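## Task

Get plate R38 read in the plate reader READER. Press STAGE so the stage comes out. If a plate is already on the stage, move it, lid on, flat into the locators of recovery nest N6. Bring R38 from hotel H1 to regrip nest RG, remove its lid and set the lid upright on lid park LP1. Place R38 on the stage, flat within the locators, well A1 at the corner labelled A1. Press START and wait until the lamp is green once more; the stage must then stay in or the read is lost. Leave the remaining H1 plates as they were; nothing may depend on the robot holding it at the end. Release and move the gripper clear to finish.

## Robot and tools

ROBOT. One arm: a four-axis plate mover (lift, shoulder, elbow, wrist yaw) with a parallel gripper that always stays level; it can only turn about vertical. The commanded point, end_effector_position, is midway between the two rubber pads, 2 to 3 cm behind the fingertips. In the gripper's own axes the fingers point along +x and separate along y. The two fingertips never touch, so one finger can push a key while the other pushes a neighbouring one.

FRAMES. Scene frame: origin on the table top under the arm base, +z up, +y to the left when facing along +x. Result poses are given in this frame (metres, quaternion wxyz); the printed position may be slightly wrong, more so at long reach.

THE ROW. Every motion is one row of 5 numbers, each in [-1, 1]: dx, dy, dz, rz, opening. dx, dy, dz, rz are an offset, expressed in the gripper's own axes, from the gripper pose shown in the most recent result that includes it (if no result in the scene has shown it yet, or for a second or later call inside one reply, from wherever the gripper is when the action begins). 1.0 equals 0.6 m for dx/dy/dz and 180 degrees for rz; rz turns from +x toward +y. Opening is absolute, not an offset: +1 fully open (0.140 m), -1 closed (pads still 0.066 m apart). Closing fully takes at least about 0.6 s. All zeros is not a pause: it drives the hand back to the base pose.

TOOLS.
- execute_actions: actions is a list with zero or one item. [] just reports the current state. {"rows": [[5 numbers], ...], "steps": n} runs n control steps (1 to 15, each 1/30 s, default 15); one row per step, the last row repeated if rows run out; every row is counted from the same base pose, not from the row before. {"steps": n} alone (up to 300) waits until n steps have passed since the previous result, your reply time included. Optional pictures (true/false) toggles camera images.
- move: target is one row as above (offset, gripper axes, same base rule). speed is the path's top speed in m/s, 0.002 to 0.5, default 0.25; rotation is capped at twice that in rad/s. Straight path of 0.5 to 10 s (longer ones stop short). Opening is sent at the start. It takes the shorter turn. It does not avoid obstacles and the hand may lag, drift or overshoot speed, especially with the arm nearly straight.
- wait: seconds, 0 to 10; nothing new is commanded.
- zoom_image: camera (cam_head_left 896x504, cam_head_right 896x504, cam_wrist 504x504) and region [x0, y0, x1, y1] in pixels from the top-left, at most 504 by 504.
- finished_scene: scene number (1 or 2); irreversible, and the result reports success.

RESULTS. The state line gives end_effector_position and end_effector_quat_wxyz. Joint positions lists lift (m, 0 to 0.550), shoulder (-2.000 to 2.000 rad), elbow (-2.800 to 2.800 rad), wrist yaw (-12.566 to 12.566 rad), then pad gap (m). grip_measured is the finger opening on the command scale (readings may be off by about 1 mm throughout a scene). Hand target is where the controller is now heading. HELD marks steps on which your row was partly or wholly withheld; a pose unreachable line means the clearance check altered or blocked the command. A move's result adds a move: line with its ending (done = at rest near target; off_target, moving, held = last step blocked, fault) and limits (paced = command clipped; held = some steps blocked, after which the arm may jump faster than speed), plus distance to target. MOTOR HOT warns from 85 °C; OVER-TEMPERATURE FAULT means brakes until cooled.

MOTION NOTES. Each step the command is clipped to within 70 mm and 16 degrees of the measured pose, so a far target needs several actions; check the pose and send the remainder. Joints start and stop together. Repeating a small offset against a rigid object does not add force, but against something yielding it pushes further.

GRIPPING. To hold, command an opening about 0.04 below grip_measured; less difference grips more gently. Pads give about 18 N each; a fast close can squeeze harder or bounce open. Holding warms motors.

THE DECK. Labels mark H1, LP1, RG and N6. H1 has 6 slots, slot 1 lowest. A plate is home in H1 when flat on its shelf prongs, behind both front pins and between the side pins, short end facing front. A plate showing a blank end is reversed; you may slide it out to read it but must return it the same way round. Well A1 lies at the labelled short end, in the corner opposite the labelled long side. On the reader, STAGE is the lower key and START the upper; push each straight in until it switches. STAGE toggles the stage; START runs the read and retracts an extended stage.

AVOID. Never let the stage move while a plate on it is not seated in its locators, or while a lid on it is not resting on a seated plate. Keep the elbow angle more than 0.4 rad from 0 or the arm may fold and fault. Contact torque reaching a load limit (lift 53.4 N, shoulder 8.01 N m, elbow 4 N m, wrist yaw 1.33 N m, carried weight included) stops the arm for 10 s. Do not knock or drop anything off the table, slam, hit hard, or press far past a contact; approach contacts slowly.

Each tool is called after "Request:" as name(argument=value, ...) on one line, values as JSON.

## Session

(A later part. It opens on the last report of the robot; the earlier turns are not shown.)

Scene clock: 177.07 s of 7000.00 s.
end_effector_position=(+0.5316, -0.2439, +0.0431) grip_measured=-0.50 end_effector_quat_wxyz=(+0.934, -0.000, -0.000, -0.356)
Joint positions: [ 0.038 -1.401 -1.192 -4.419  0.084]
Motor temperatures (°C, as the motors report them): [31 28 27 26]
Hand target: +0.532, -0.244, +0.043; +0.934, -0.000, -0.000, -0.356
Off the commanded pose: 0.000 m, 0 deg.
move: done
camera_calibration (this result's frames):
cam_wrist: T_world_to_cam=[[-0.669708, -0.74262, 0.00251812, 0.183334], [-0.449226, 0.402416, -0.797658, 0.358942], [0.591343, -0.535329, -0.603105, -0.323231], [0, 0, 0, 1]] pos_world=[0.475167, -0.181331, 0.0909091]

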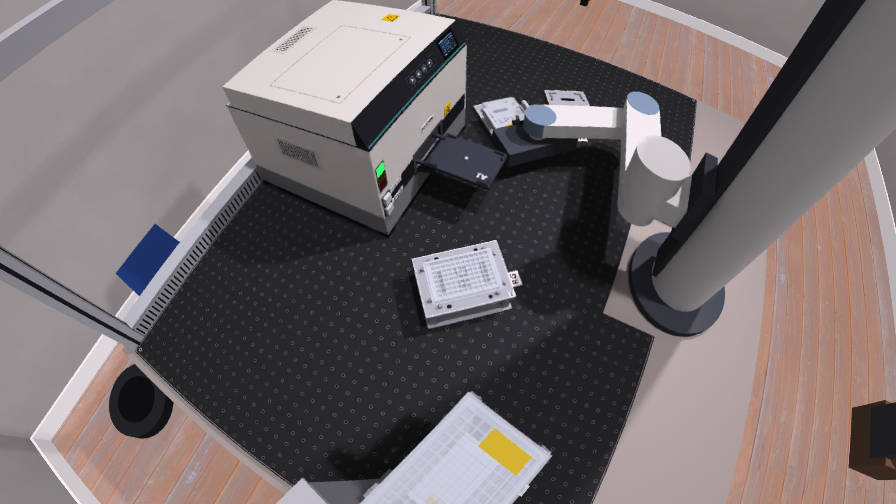

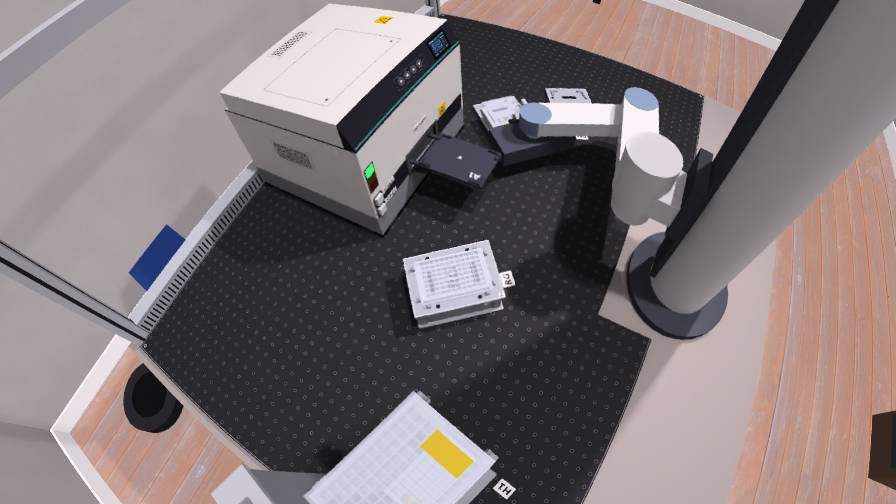

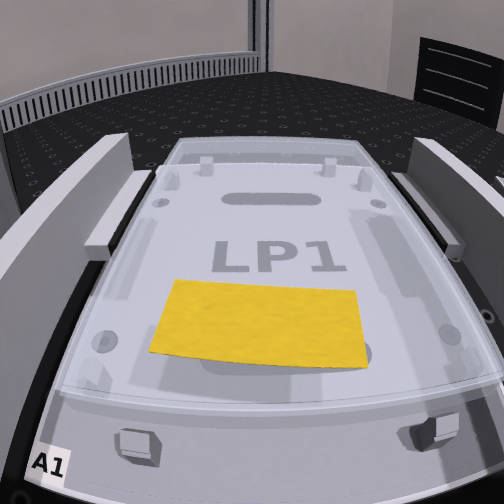

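Request:
move(target=[0.0015,0,-0.021,0,-0.54], speed=0.012)

Request:
move(target=[0,0,0,0,-0.38])

Scene clock: 180.70 s of 7000.00 s.
end_effector_position=(+0.5322, -0.2448, +0.0305) grip_measured=-0.50 end_effector_quat_wxyz=(+0.934, -0.000, -0.000, -0.357)
Joint positions: [ 0.025 -1.4   -1.197 -4.416  0.084]
Motor temperatures (°C, as the motors report them): [31 28 27 26]
Hand target: +0.532, -0.244, +0.031; +0.934, -0.000, -0.000, -0.356
Off the commanded pose: 0.000 m, 0 deg.
move: done
camera_calibration (this result's frames):
cam_wrist: T_world_to_cam=[[-0.670446, -0.741954, 0.00251812, 0.183641], [-0.448826, 0.402862, -0.797658, 0.349434], [0.590811, -0.535917, -0.603105, -0.331569], [0, 0, 0, 1]] pos_world=[0.475851, -0.182214, 0.0782946]

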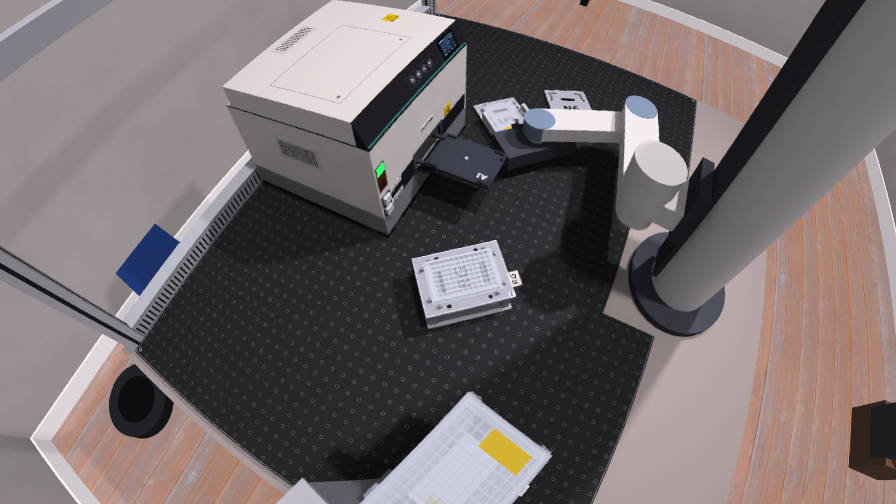

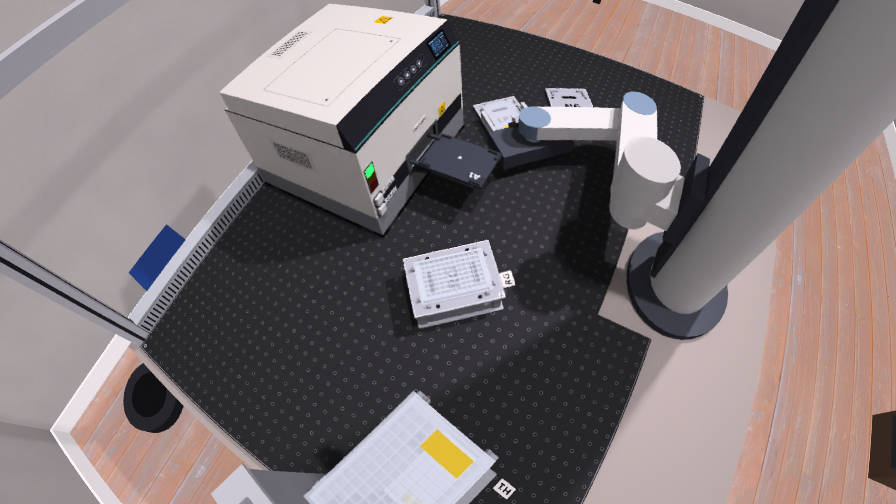

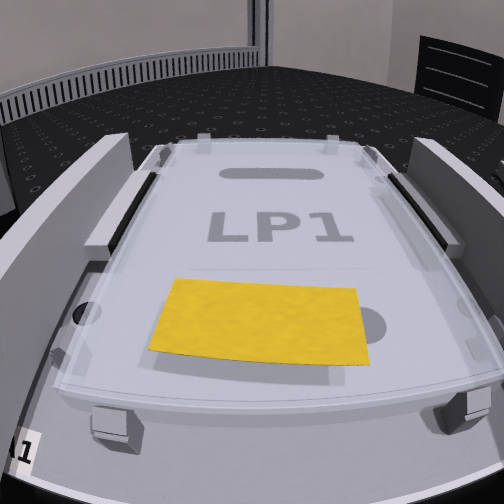

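Scene clock: 181.20 s of 7000.00 s.
end_effector_position=(+0.5322, -0.2449, +0.0305) grip_measured=-0.38 end_effector_quat_wxyz=(+0.934, -0.000, -0.000, -0.357)
Joint positions: [ 0.025 -1.4   -1.197 -4.416  0.089]
Motor temperatures (°C, as the motors report them): [31 28 27 26]
Hand target: +0.532, -0.245, +0.030; +0.934, -0.000, -0.000, -0.357
Off the commanded pose: 0.000 m, 0 deg.
move: done
camera_calibration (this result's frames):
cam_wrist: T_world_to_cam=[[-0.67064, -0.741778, 0.00251812, 0.183711], [-0.44872, 0.402979, -0.797658, 0.349435], [0.59067, -0.536071, -0.603105, -0.33157], [0, 0, 0, 1]] pos_world=[0.475851, -0.182287, 0.0782946]

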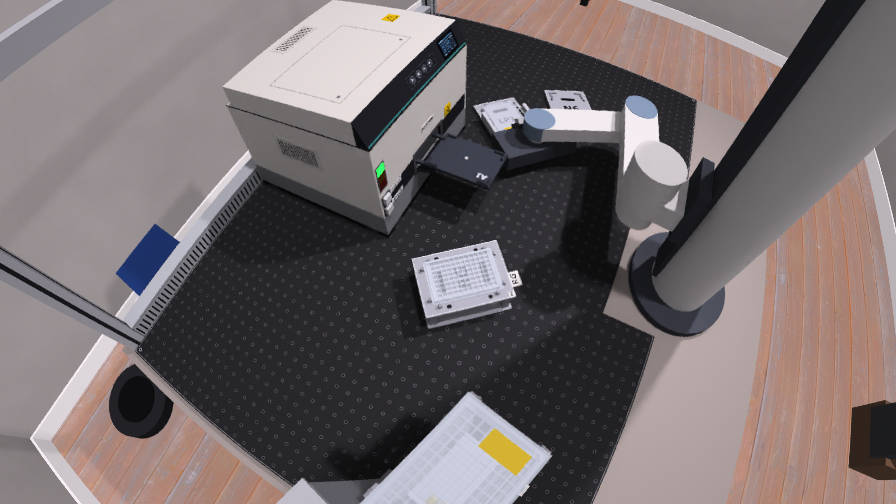

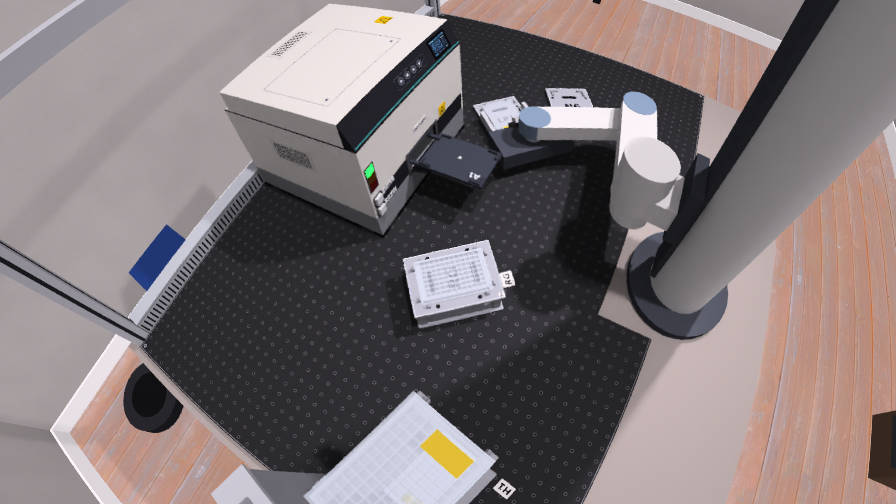

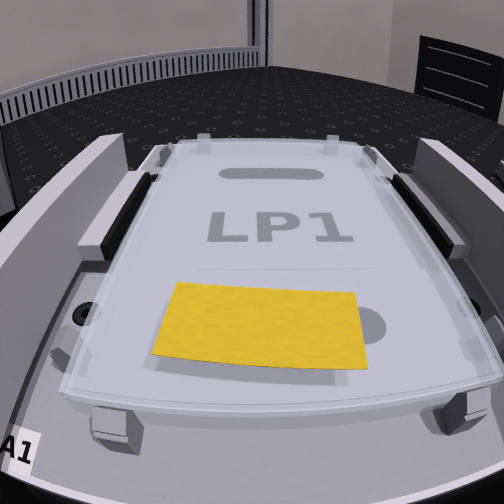

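Request:
move(target=[0,0,0.2,0,-0.38])

Request:
move(target=[-0.6642,0.4688,0,0.4656,-0.38], speed=0.35)

Request:
move(target=[0,0,-0.1213,0,-0.38], speed=0.06)

Request:
move(target=[0,0,0,0,-0.53])

Request:
move(target=[0,0,0.1,0,-0.53], speed=0.08)

Request:
move(target=[-0.1187,-0.3918,0,-0.2333,-0.53], speed=0.2)

Scene clock: 187.93 s of 7000.00 s.
end_effector_position=(+0.5322, -0.2449, +0.1505) grip_measured=-0.38 end_effector_quat_wxyz=(+0.934, -0.000, -0.000, -0.357)
Joint positions: [ 0.146 -1.4   -1.197 -4.416  0.089]
Motor temperatures (°C, as the motors report them): [31 28 27 26]
Hand target: +0.532, -0.245, +0.150; +0.934, -0.000, -0.000, -0.357
Off the commanded pose: 0.000 m, 0 deg.
After step 90, 2.83 s passed at rest.
move: done
camera_calibration (this result's frames):
cam_wrist: T_world_to_cam=[[-0.670693, -0.741731, 0.00251812, 0.18343], [-0.448692, 0.403011, -0.797658, 0.44518], [0.590632, -0.536113, -0.603105, -0.259177], [0, 0, 0, 1]] pos_world=[0.475852, -0.182305, 0.198328]

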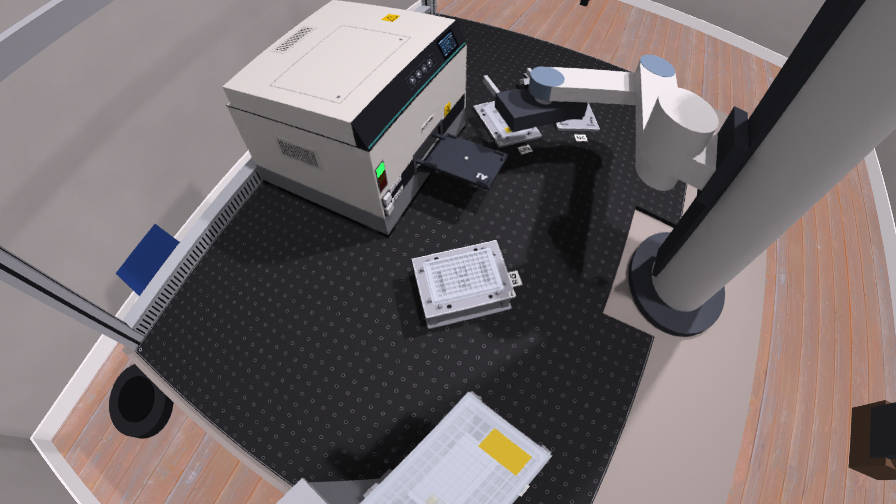

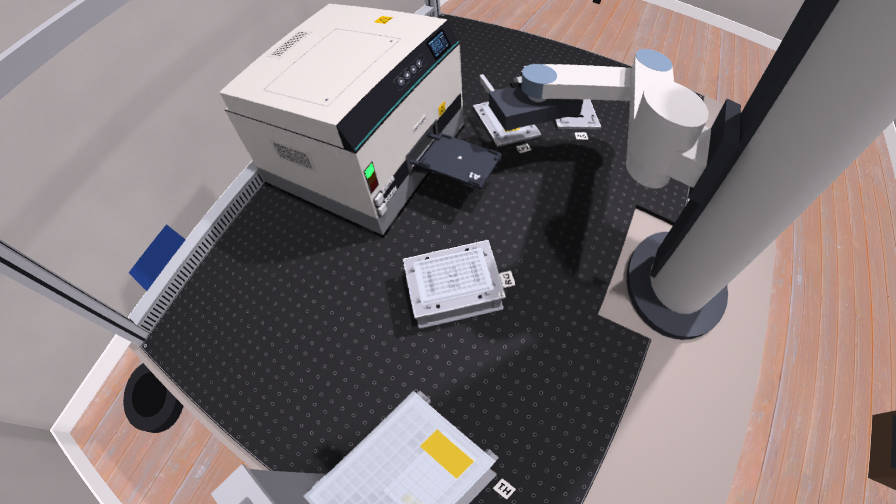

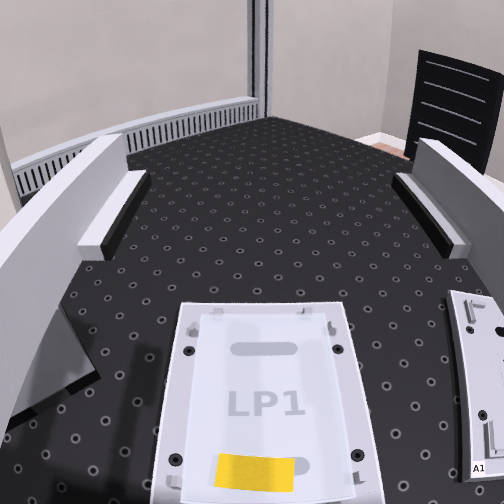

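Scene clock: 190.43 s of 7000.00 s.
end_effector_position=(+0.4229, +0.2304, +0.1505) grip_measured=-0.38 end_effector_quat_wxyz=(+0.934, -0.000, -0.000, +0.358)
Joint positions: [ 0.146 -0.238 -0.769 -4.543  0.089]
Motor temperatures (°C, as the motors report them): [31 28 27 26]
Hand target: +0.423, +0.230, +0.151; +0.934, -0.000, -0.000, +0.358
Off the commanded pose: 0.000 m, 0 deg.
move: done
camera_calibration (this result's frames):
cam_wrist: T_world_to_cam=[[0.664883, -0.746943, 0.00251812, -0.100898], [-0.449153, -0.402497, -0.797658, 0.39039], [0.596819, 0.529218, -0.603105, -0.1879], [0, 0, 0, 1]] pos_world=[0.354573, 0.181206, 0.198328]

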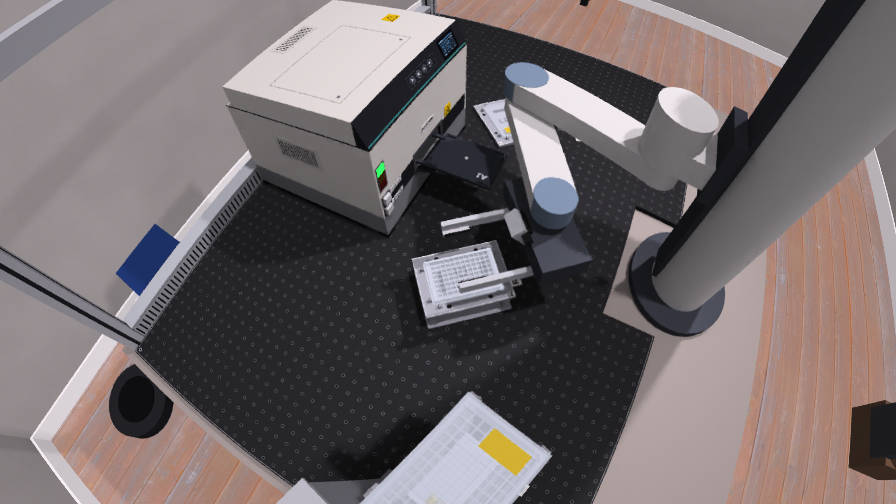

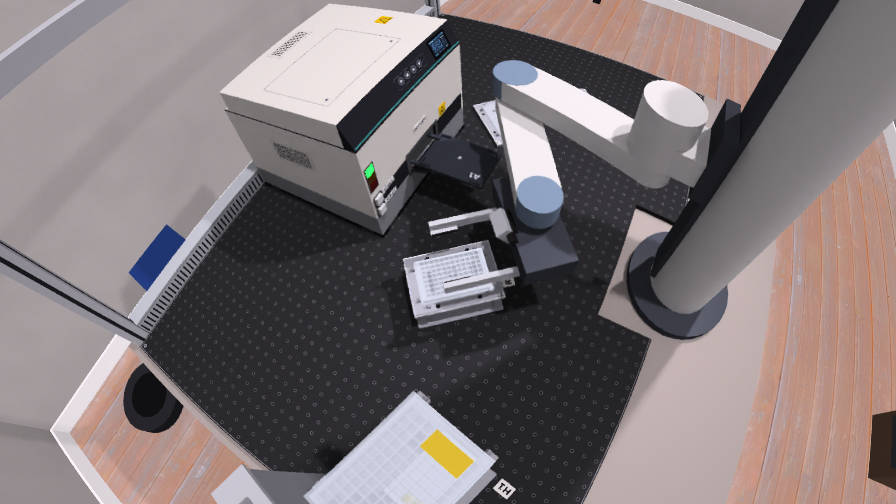

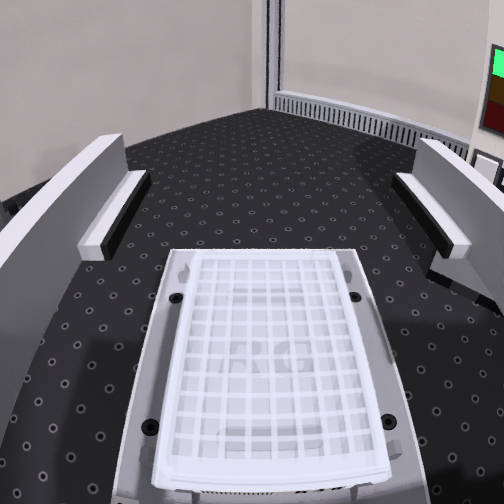

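Scene clock: 191.93 s of 7000.00 s.
end_effector_position=(+0.4229, +0.2304, +0.0777) grip_measured=-0.38 end_effector_quat_wxyz=(+0.934, -0.000, -0.000, +0.358)
Joint positions: [ 0.073 -0.238 -0.769 -4.543  0.089]
Motor temperatures (°C, as the motors report them): [31 28 27 26]
Hand target: +0.423, +0.230, +0.078; +0.934, -0.000, -0.000, +0.358
Off the commanded pose: 0.000 m, 0 deg.
move: done
camera_calibration (this result's frames):
cam_wrist: T_world_to_cam=[[0.664908, -0.746921, 0.00251812, -0.100722], [-0.449139, -0.402513, -0.797658, 0.332306], [0.596801, 0.529238, -0.603105, -0.231809], [0, 0, 0, 1]] pos_world=[0.354566, 0.181208, 0.125515]

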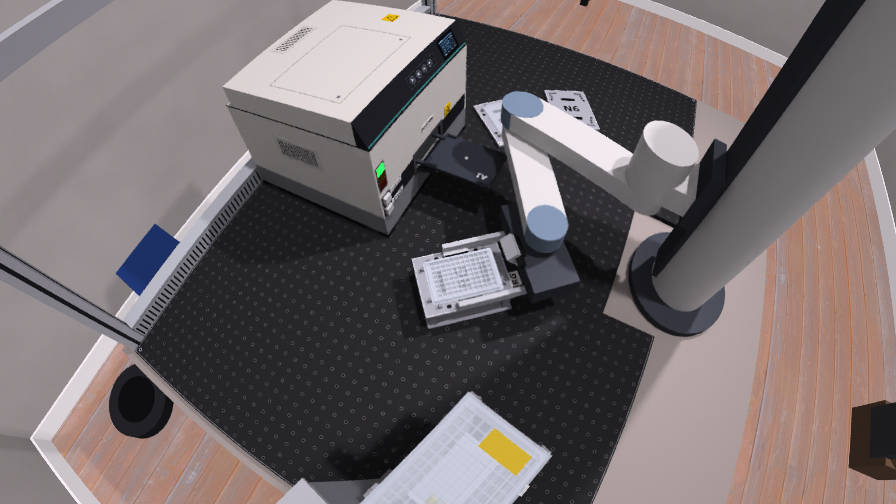

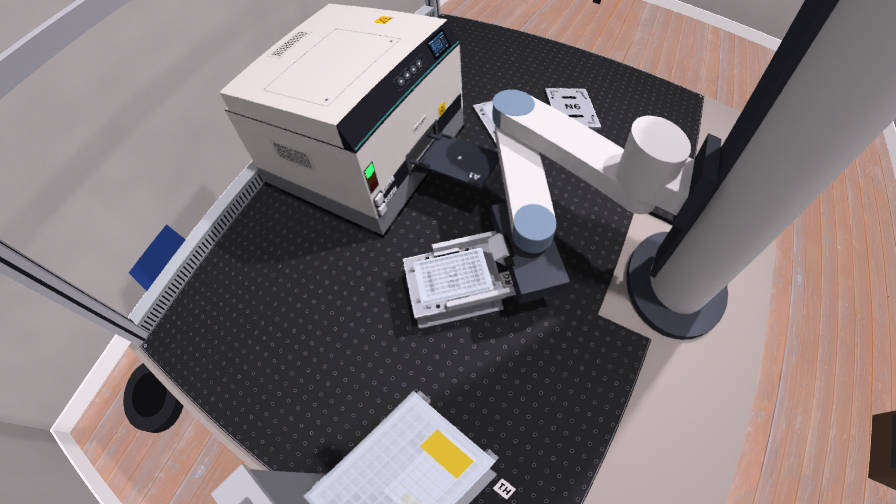

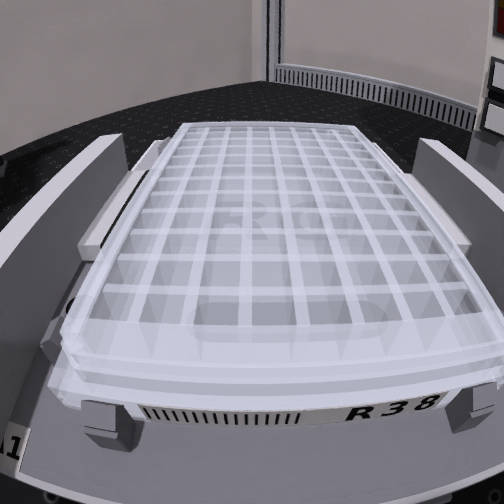

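Scene clock: 192.43 s of 7000.00 s.
end_effector_position=(+0.4229, +0.2305, +0.0777) grip_measured=-0.49 end_effector_quat_wxyz=(+0.934, -0.000, -0.000, +0.358)
Joint positions: [ 0.073 -0.238 -0.769 -4.543  0.085]
Motor temperatures (°C, as the motors report them): [31 28 27 26]
Hand target: +0.423, +0.230, +0.078; +0.934, -0.000, -0.000, +0.358
Off the commanded pose: 0.000 m, 0 deg.
move: done
camera_calibration (this result's frames):
cam_wrist: T_world_to_cam=[[0.66504, -0.746804, 0.00251812, -0.100777], [-0.449068, -0.402592, -0.797658, 0.332291], [0.596707, 0.529343, -0.603105, -0.231789], [0, 0, 0, 1]] pos_world=[0.354552, 0.181213, 0.125515]

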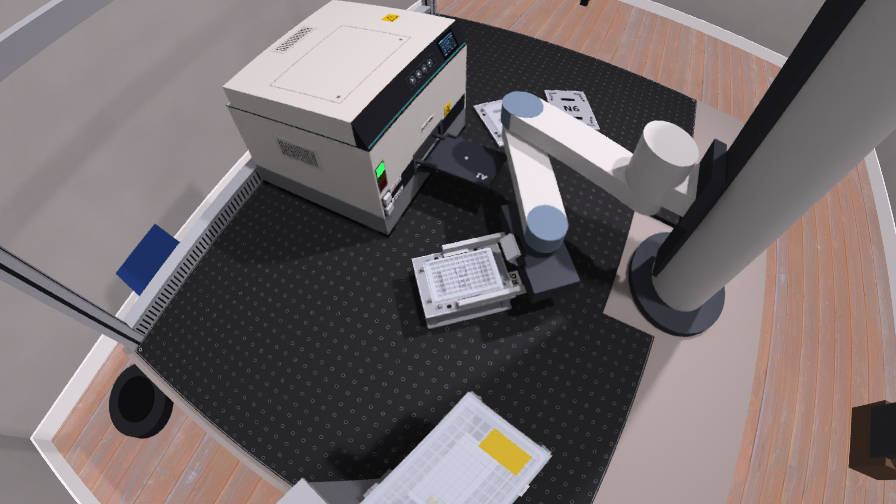

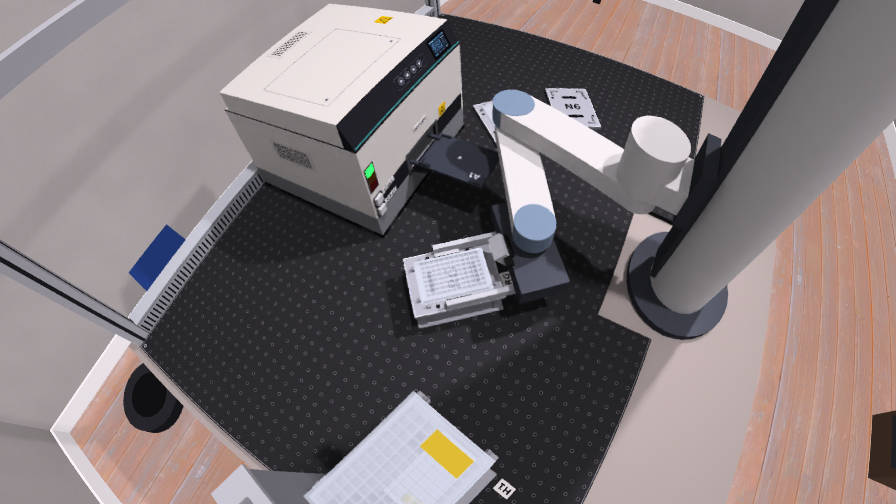

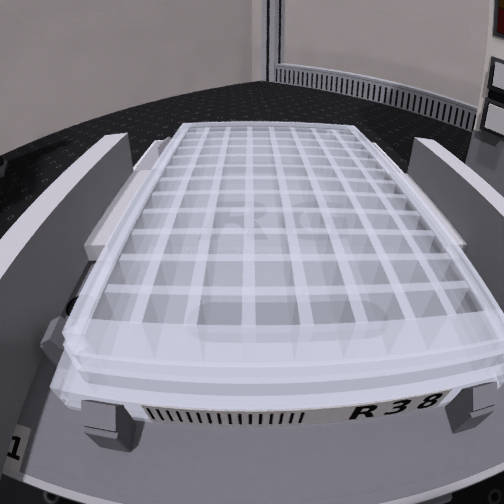

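Scene clock: 193.47 s of 7000.00 s.
end_effector_position=(+0.4229, +0.2305, +0.1377) grip_measured=-0.49 end_effector_quat_wxyz=(+0.934, -0.000, -0.000, +0.358)
Joint positions: [ 0.133 -0.238 -0.769 -4.543  0.085]
Motor temperatures (°C, as the motors report them): [31 28 27 26]
Hand target: +0.423, +0.230, +0.138; +0.934, -0.000, -0.000, +0.358
Off the commanded pose: 0.000 m, 0 deg.
move: done
camera_calibration (this result's frames):
cam_wrist: T_world_to_cam=[[0.665018, -0.746823, 0.00251812, -0.10092], [-0.44908, -0.402579, -0.797658, 0.380173], [0.596722, 0.529326, -0.603105, -0.195597], [0, 0, 0, 1]] pos_world=[0.354558, 0.181215, 0.185536]

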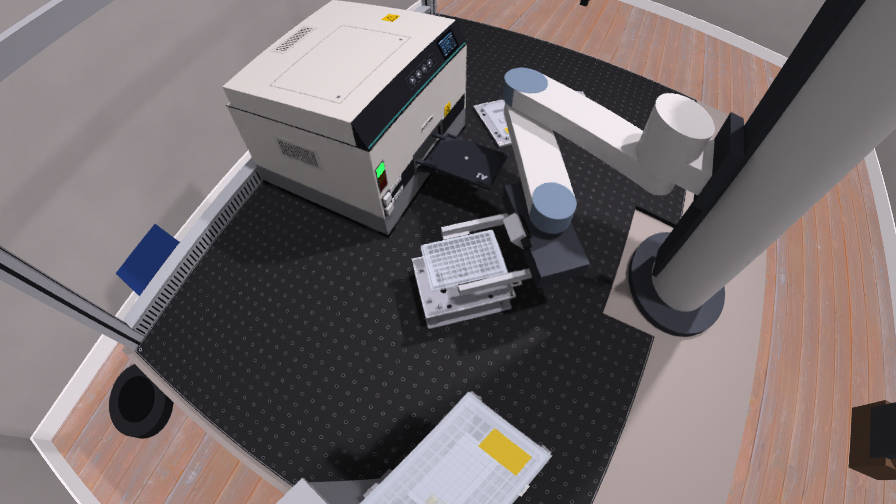

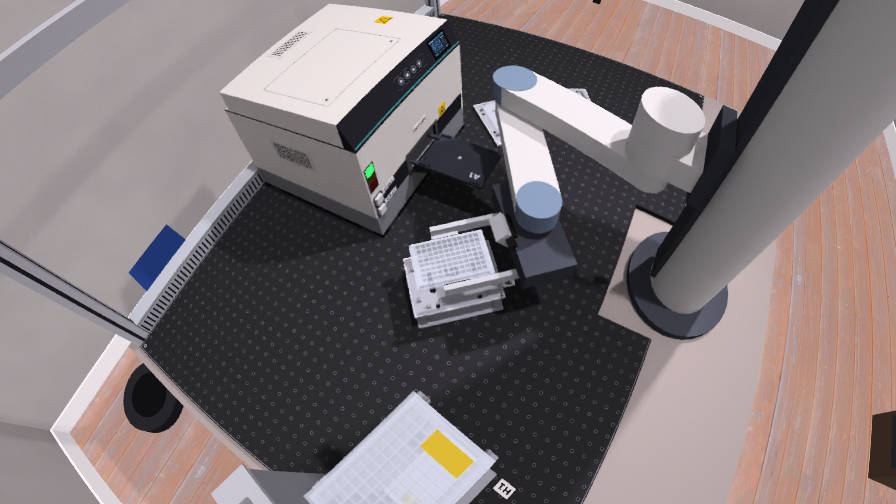

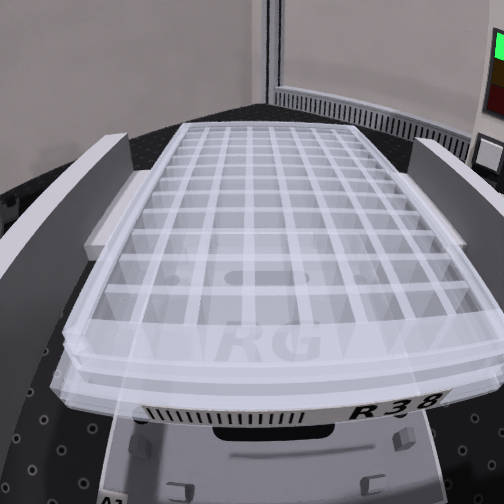

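Scene clock: 195.63 s of 7000.00 s.
end_effector_position=(+0.5272, +0.0079, +0.1377) grip_measured=-0.49 end_effector_quat_wxyz=(+1.000, -0.000, -0.000, -0.000)
Joint positions: [ 0.133 -0.946 -0.828 -4.51   0.085]
Motor temperatures (°C, as the motors report them): [31 28 27 26]
Hand target: +0.527, +0.008, +0.138; +1.000, -0.000, -0.000, +0.000
Off the commanded pose: 0.000 m, 0 deg.
move: done
camera_calibration (this result's frames):
cam_wrist: T_world_to_cam=[[-0.00616121, -0.999978, 0.00251812, 0.0193807], [-0.603108, 0.00170732, -0.797658, 0.415416], [0.797636, -0.00643323, -0.603105, -0.241709], [0, 0, 0, 1]] pos_world=[0.443456, 0.017116, 0.185534]

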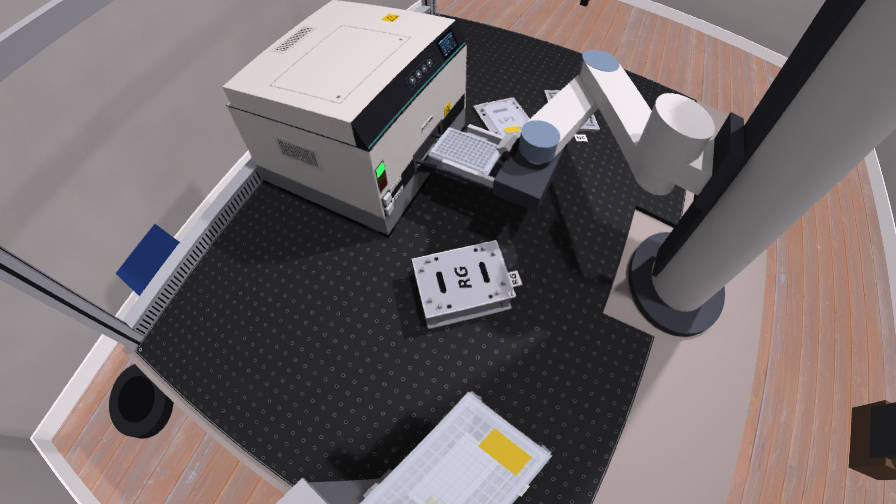

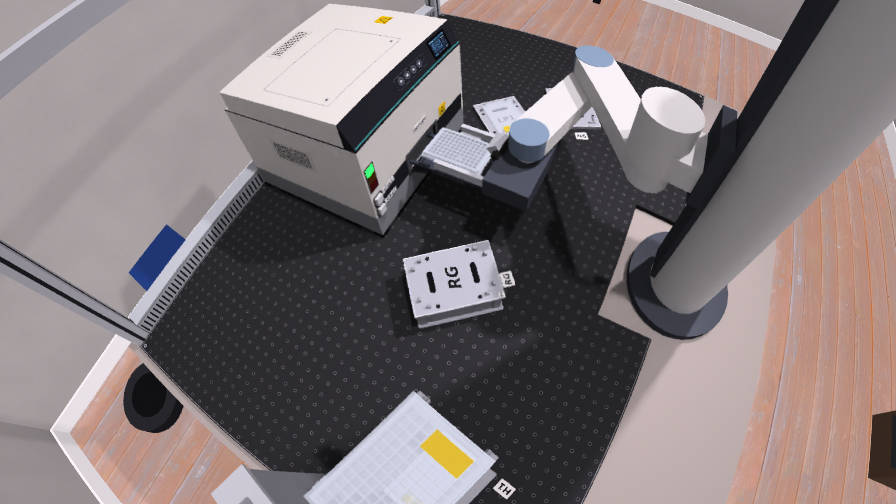

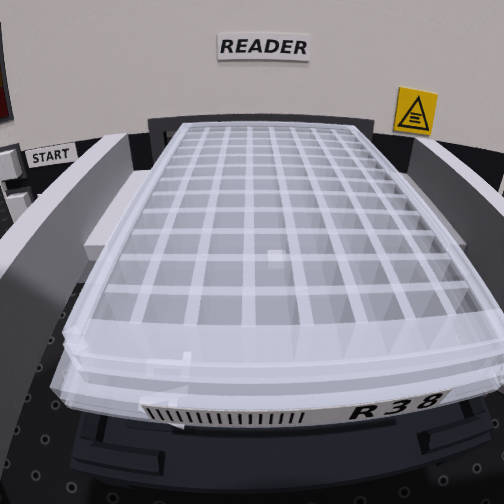

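Request:
move(target=[0,0,-0.018,0.006,-0.53], speed=0.02)

Request:
zoom_image(camera="cam_wrist", region=[0,300,504,504])

Scene clock: 201.93 s of 7000.00 s.
end_effector_position=(+0.5272, +0.0079, +0.1269) grip_measured=-0.49 end_effector_quat_wxyz=(+1.000, -0.000, -0.000, +0.009)
Joint positions: [ 0.122 -0.958 -0.828 -4.48   0.085]
Motor temperatures (°C, as the motors report them): [31 28 27 26]
Hand target: +0.527, +0.008, +0.127; +1.000, -0.000, -0.000, +0.009
Off the commanded pose: 0.000 m, 0 deg.
After step 90, 2.53 s passed at rest.
move: done
camera_calibration (this result's frames):
cam_wrist: T_world_to_cam=[[0.0123583, -0.99992, 0.00251812, 0.00962223], [-0.603036, -0.00946183, -0.797658, 0.406837], [0.797618, 0.00833914, -0.603105, -0.248385], [0, 0, 0, 1]] pos_world=[0.443335, 0.0155422, 0.17469]

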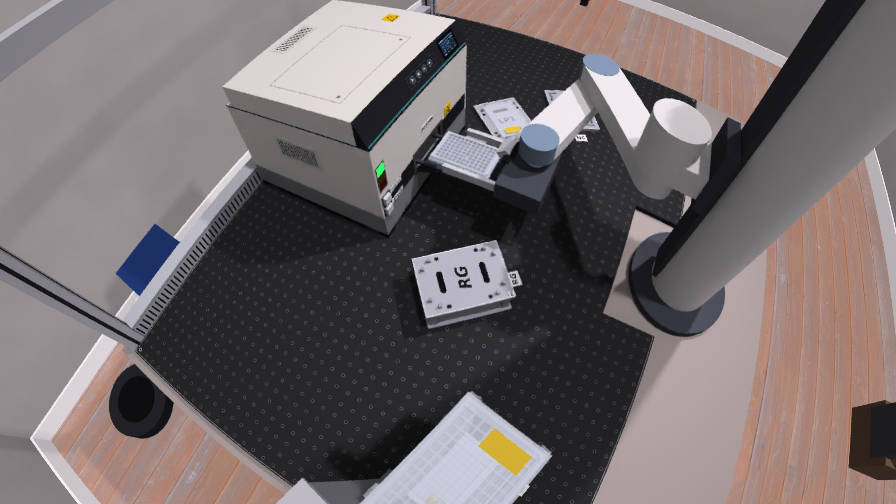

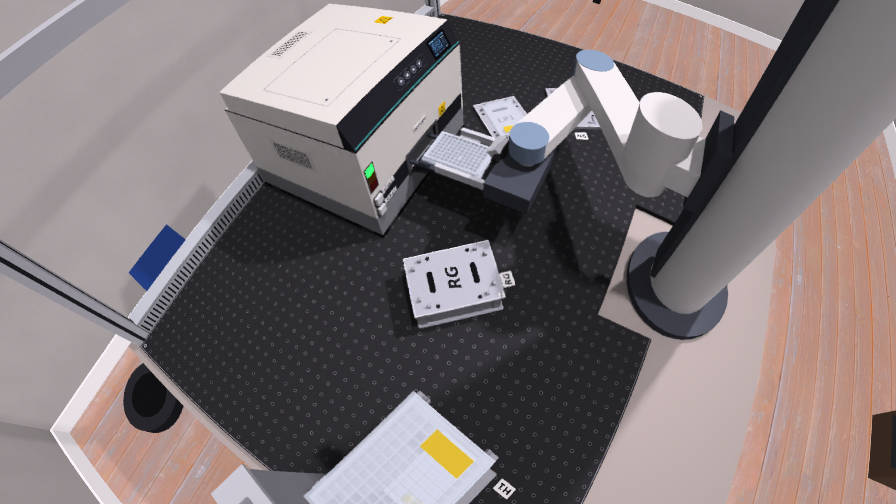

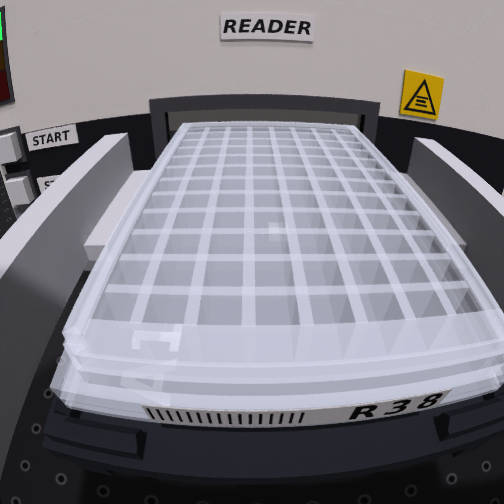

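Region (0, 300, 504, 504) of cam_wrist's 504x504 image, scaled by 1.000; it fills the top 204 rows of this view, and the rest is white.

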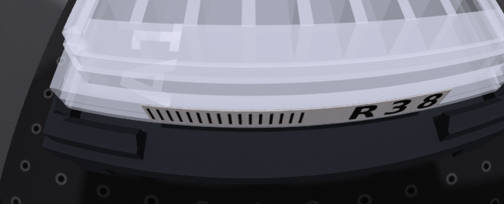

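Try a slow descent.

Request:
move(target=[0,0,-0.009,0,-0.53], speed=0.006)

Scene clock: 204.93 s of 7000.00 s.
end_effector_position=(+0.5272, +0.0079, +0.1215) grip_measured=-0.49 end_effector_quat_wxyz=(+1.000, -0.000, -0.000, +0.009)
Joint positions: [ 0.116 -0.958 -0.828 -4.48   0.085]
Motor temperatures (°C, as the motors report them): [31 28 27 26]
Hand target: +0.527, +0.008, +0.121; +1.000, -0.000, -0.000, +0.009
Off the commanded pose: 0.000 m, 0 deg.
move: done
camera_calibration (this result's frames):
cam_wrist: T_world_to_cam=[[0.0123666, -0.99992, 0.00251812, 0.00963373], [-0.603036, -0.00946686, -0.797658, 0.402524], [0.797618, 0.0083458, -0.603105, -0.251646], [0, 0, 0, 1]] pos_world=[0.443335, 0.0155438, 0.169282]

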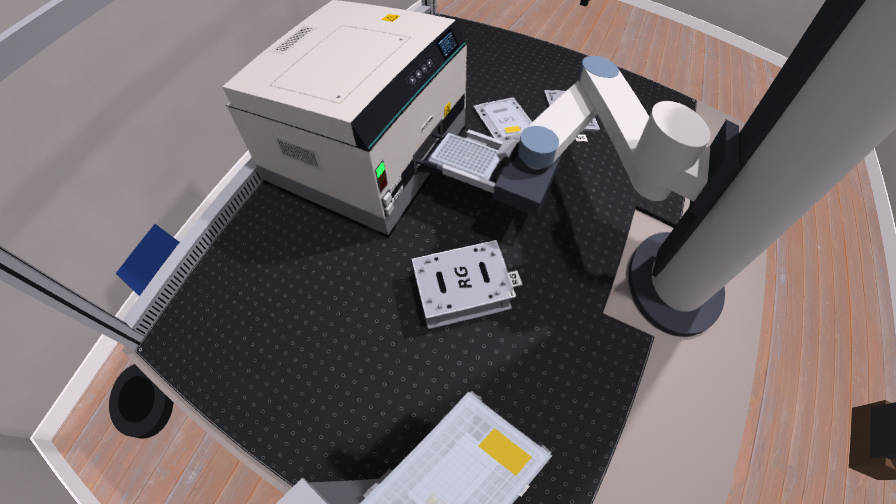

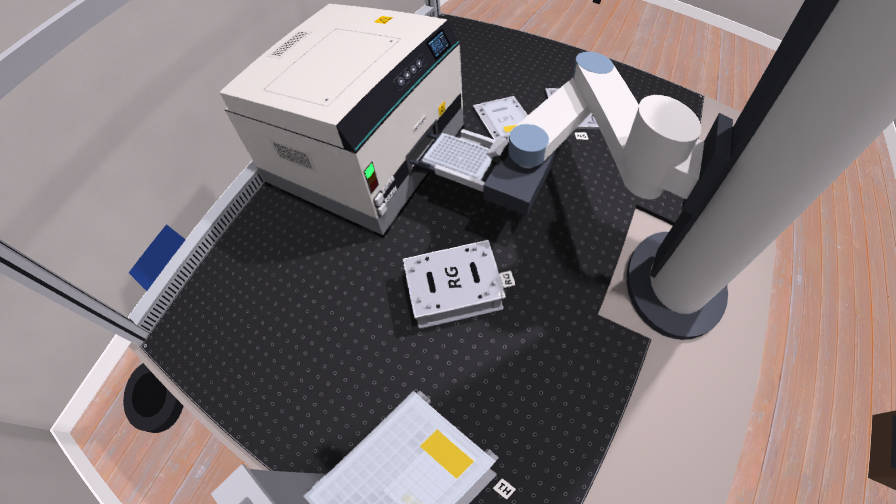

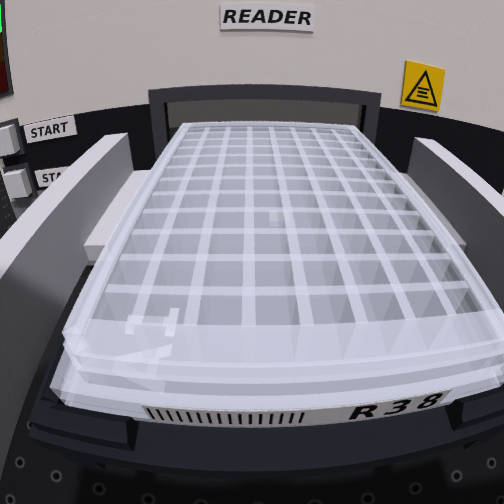

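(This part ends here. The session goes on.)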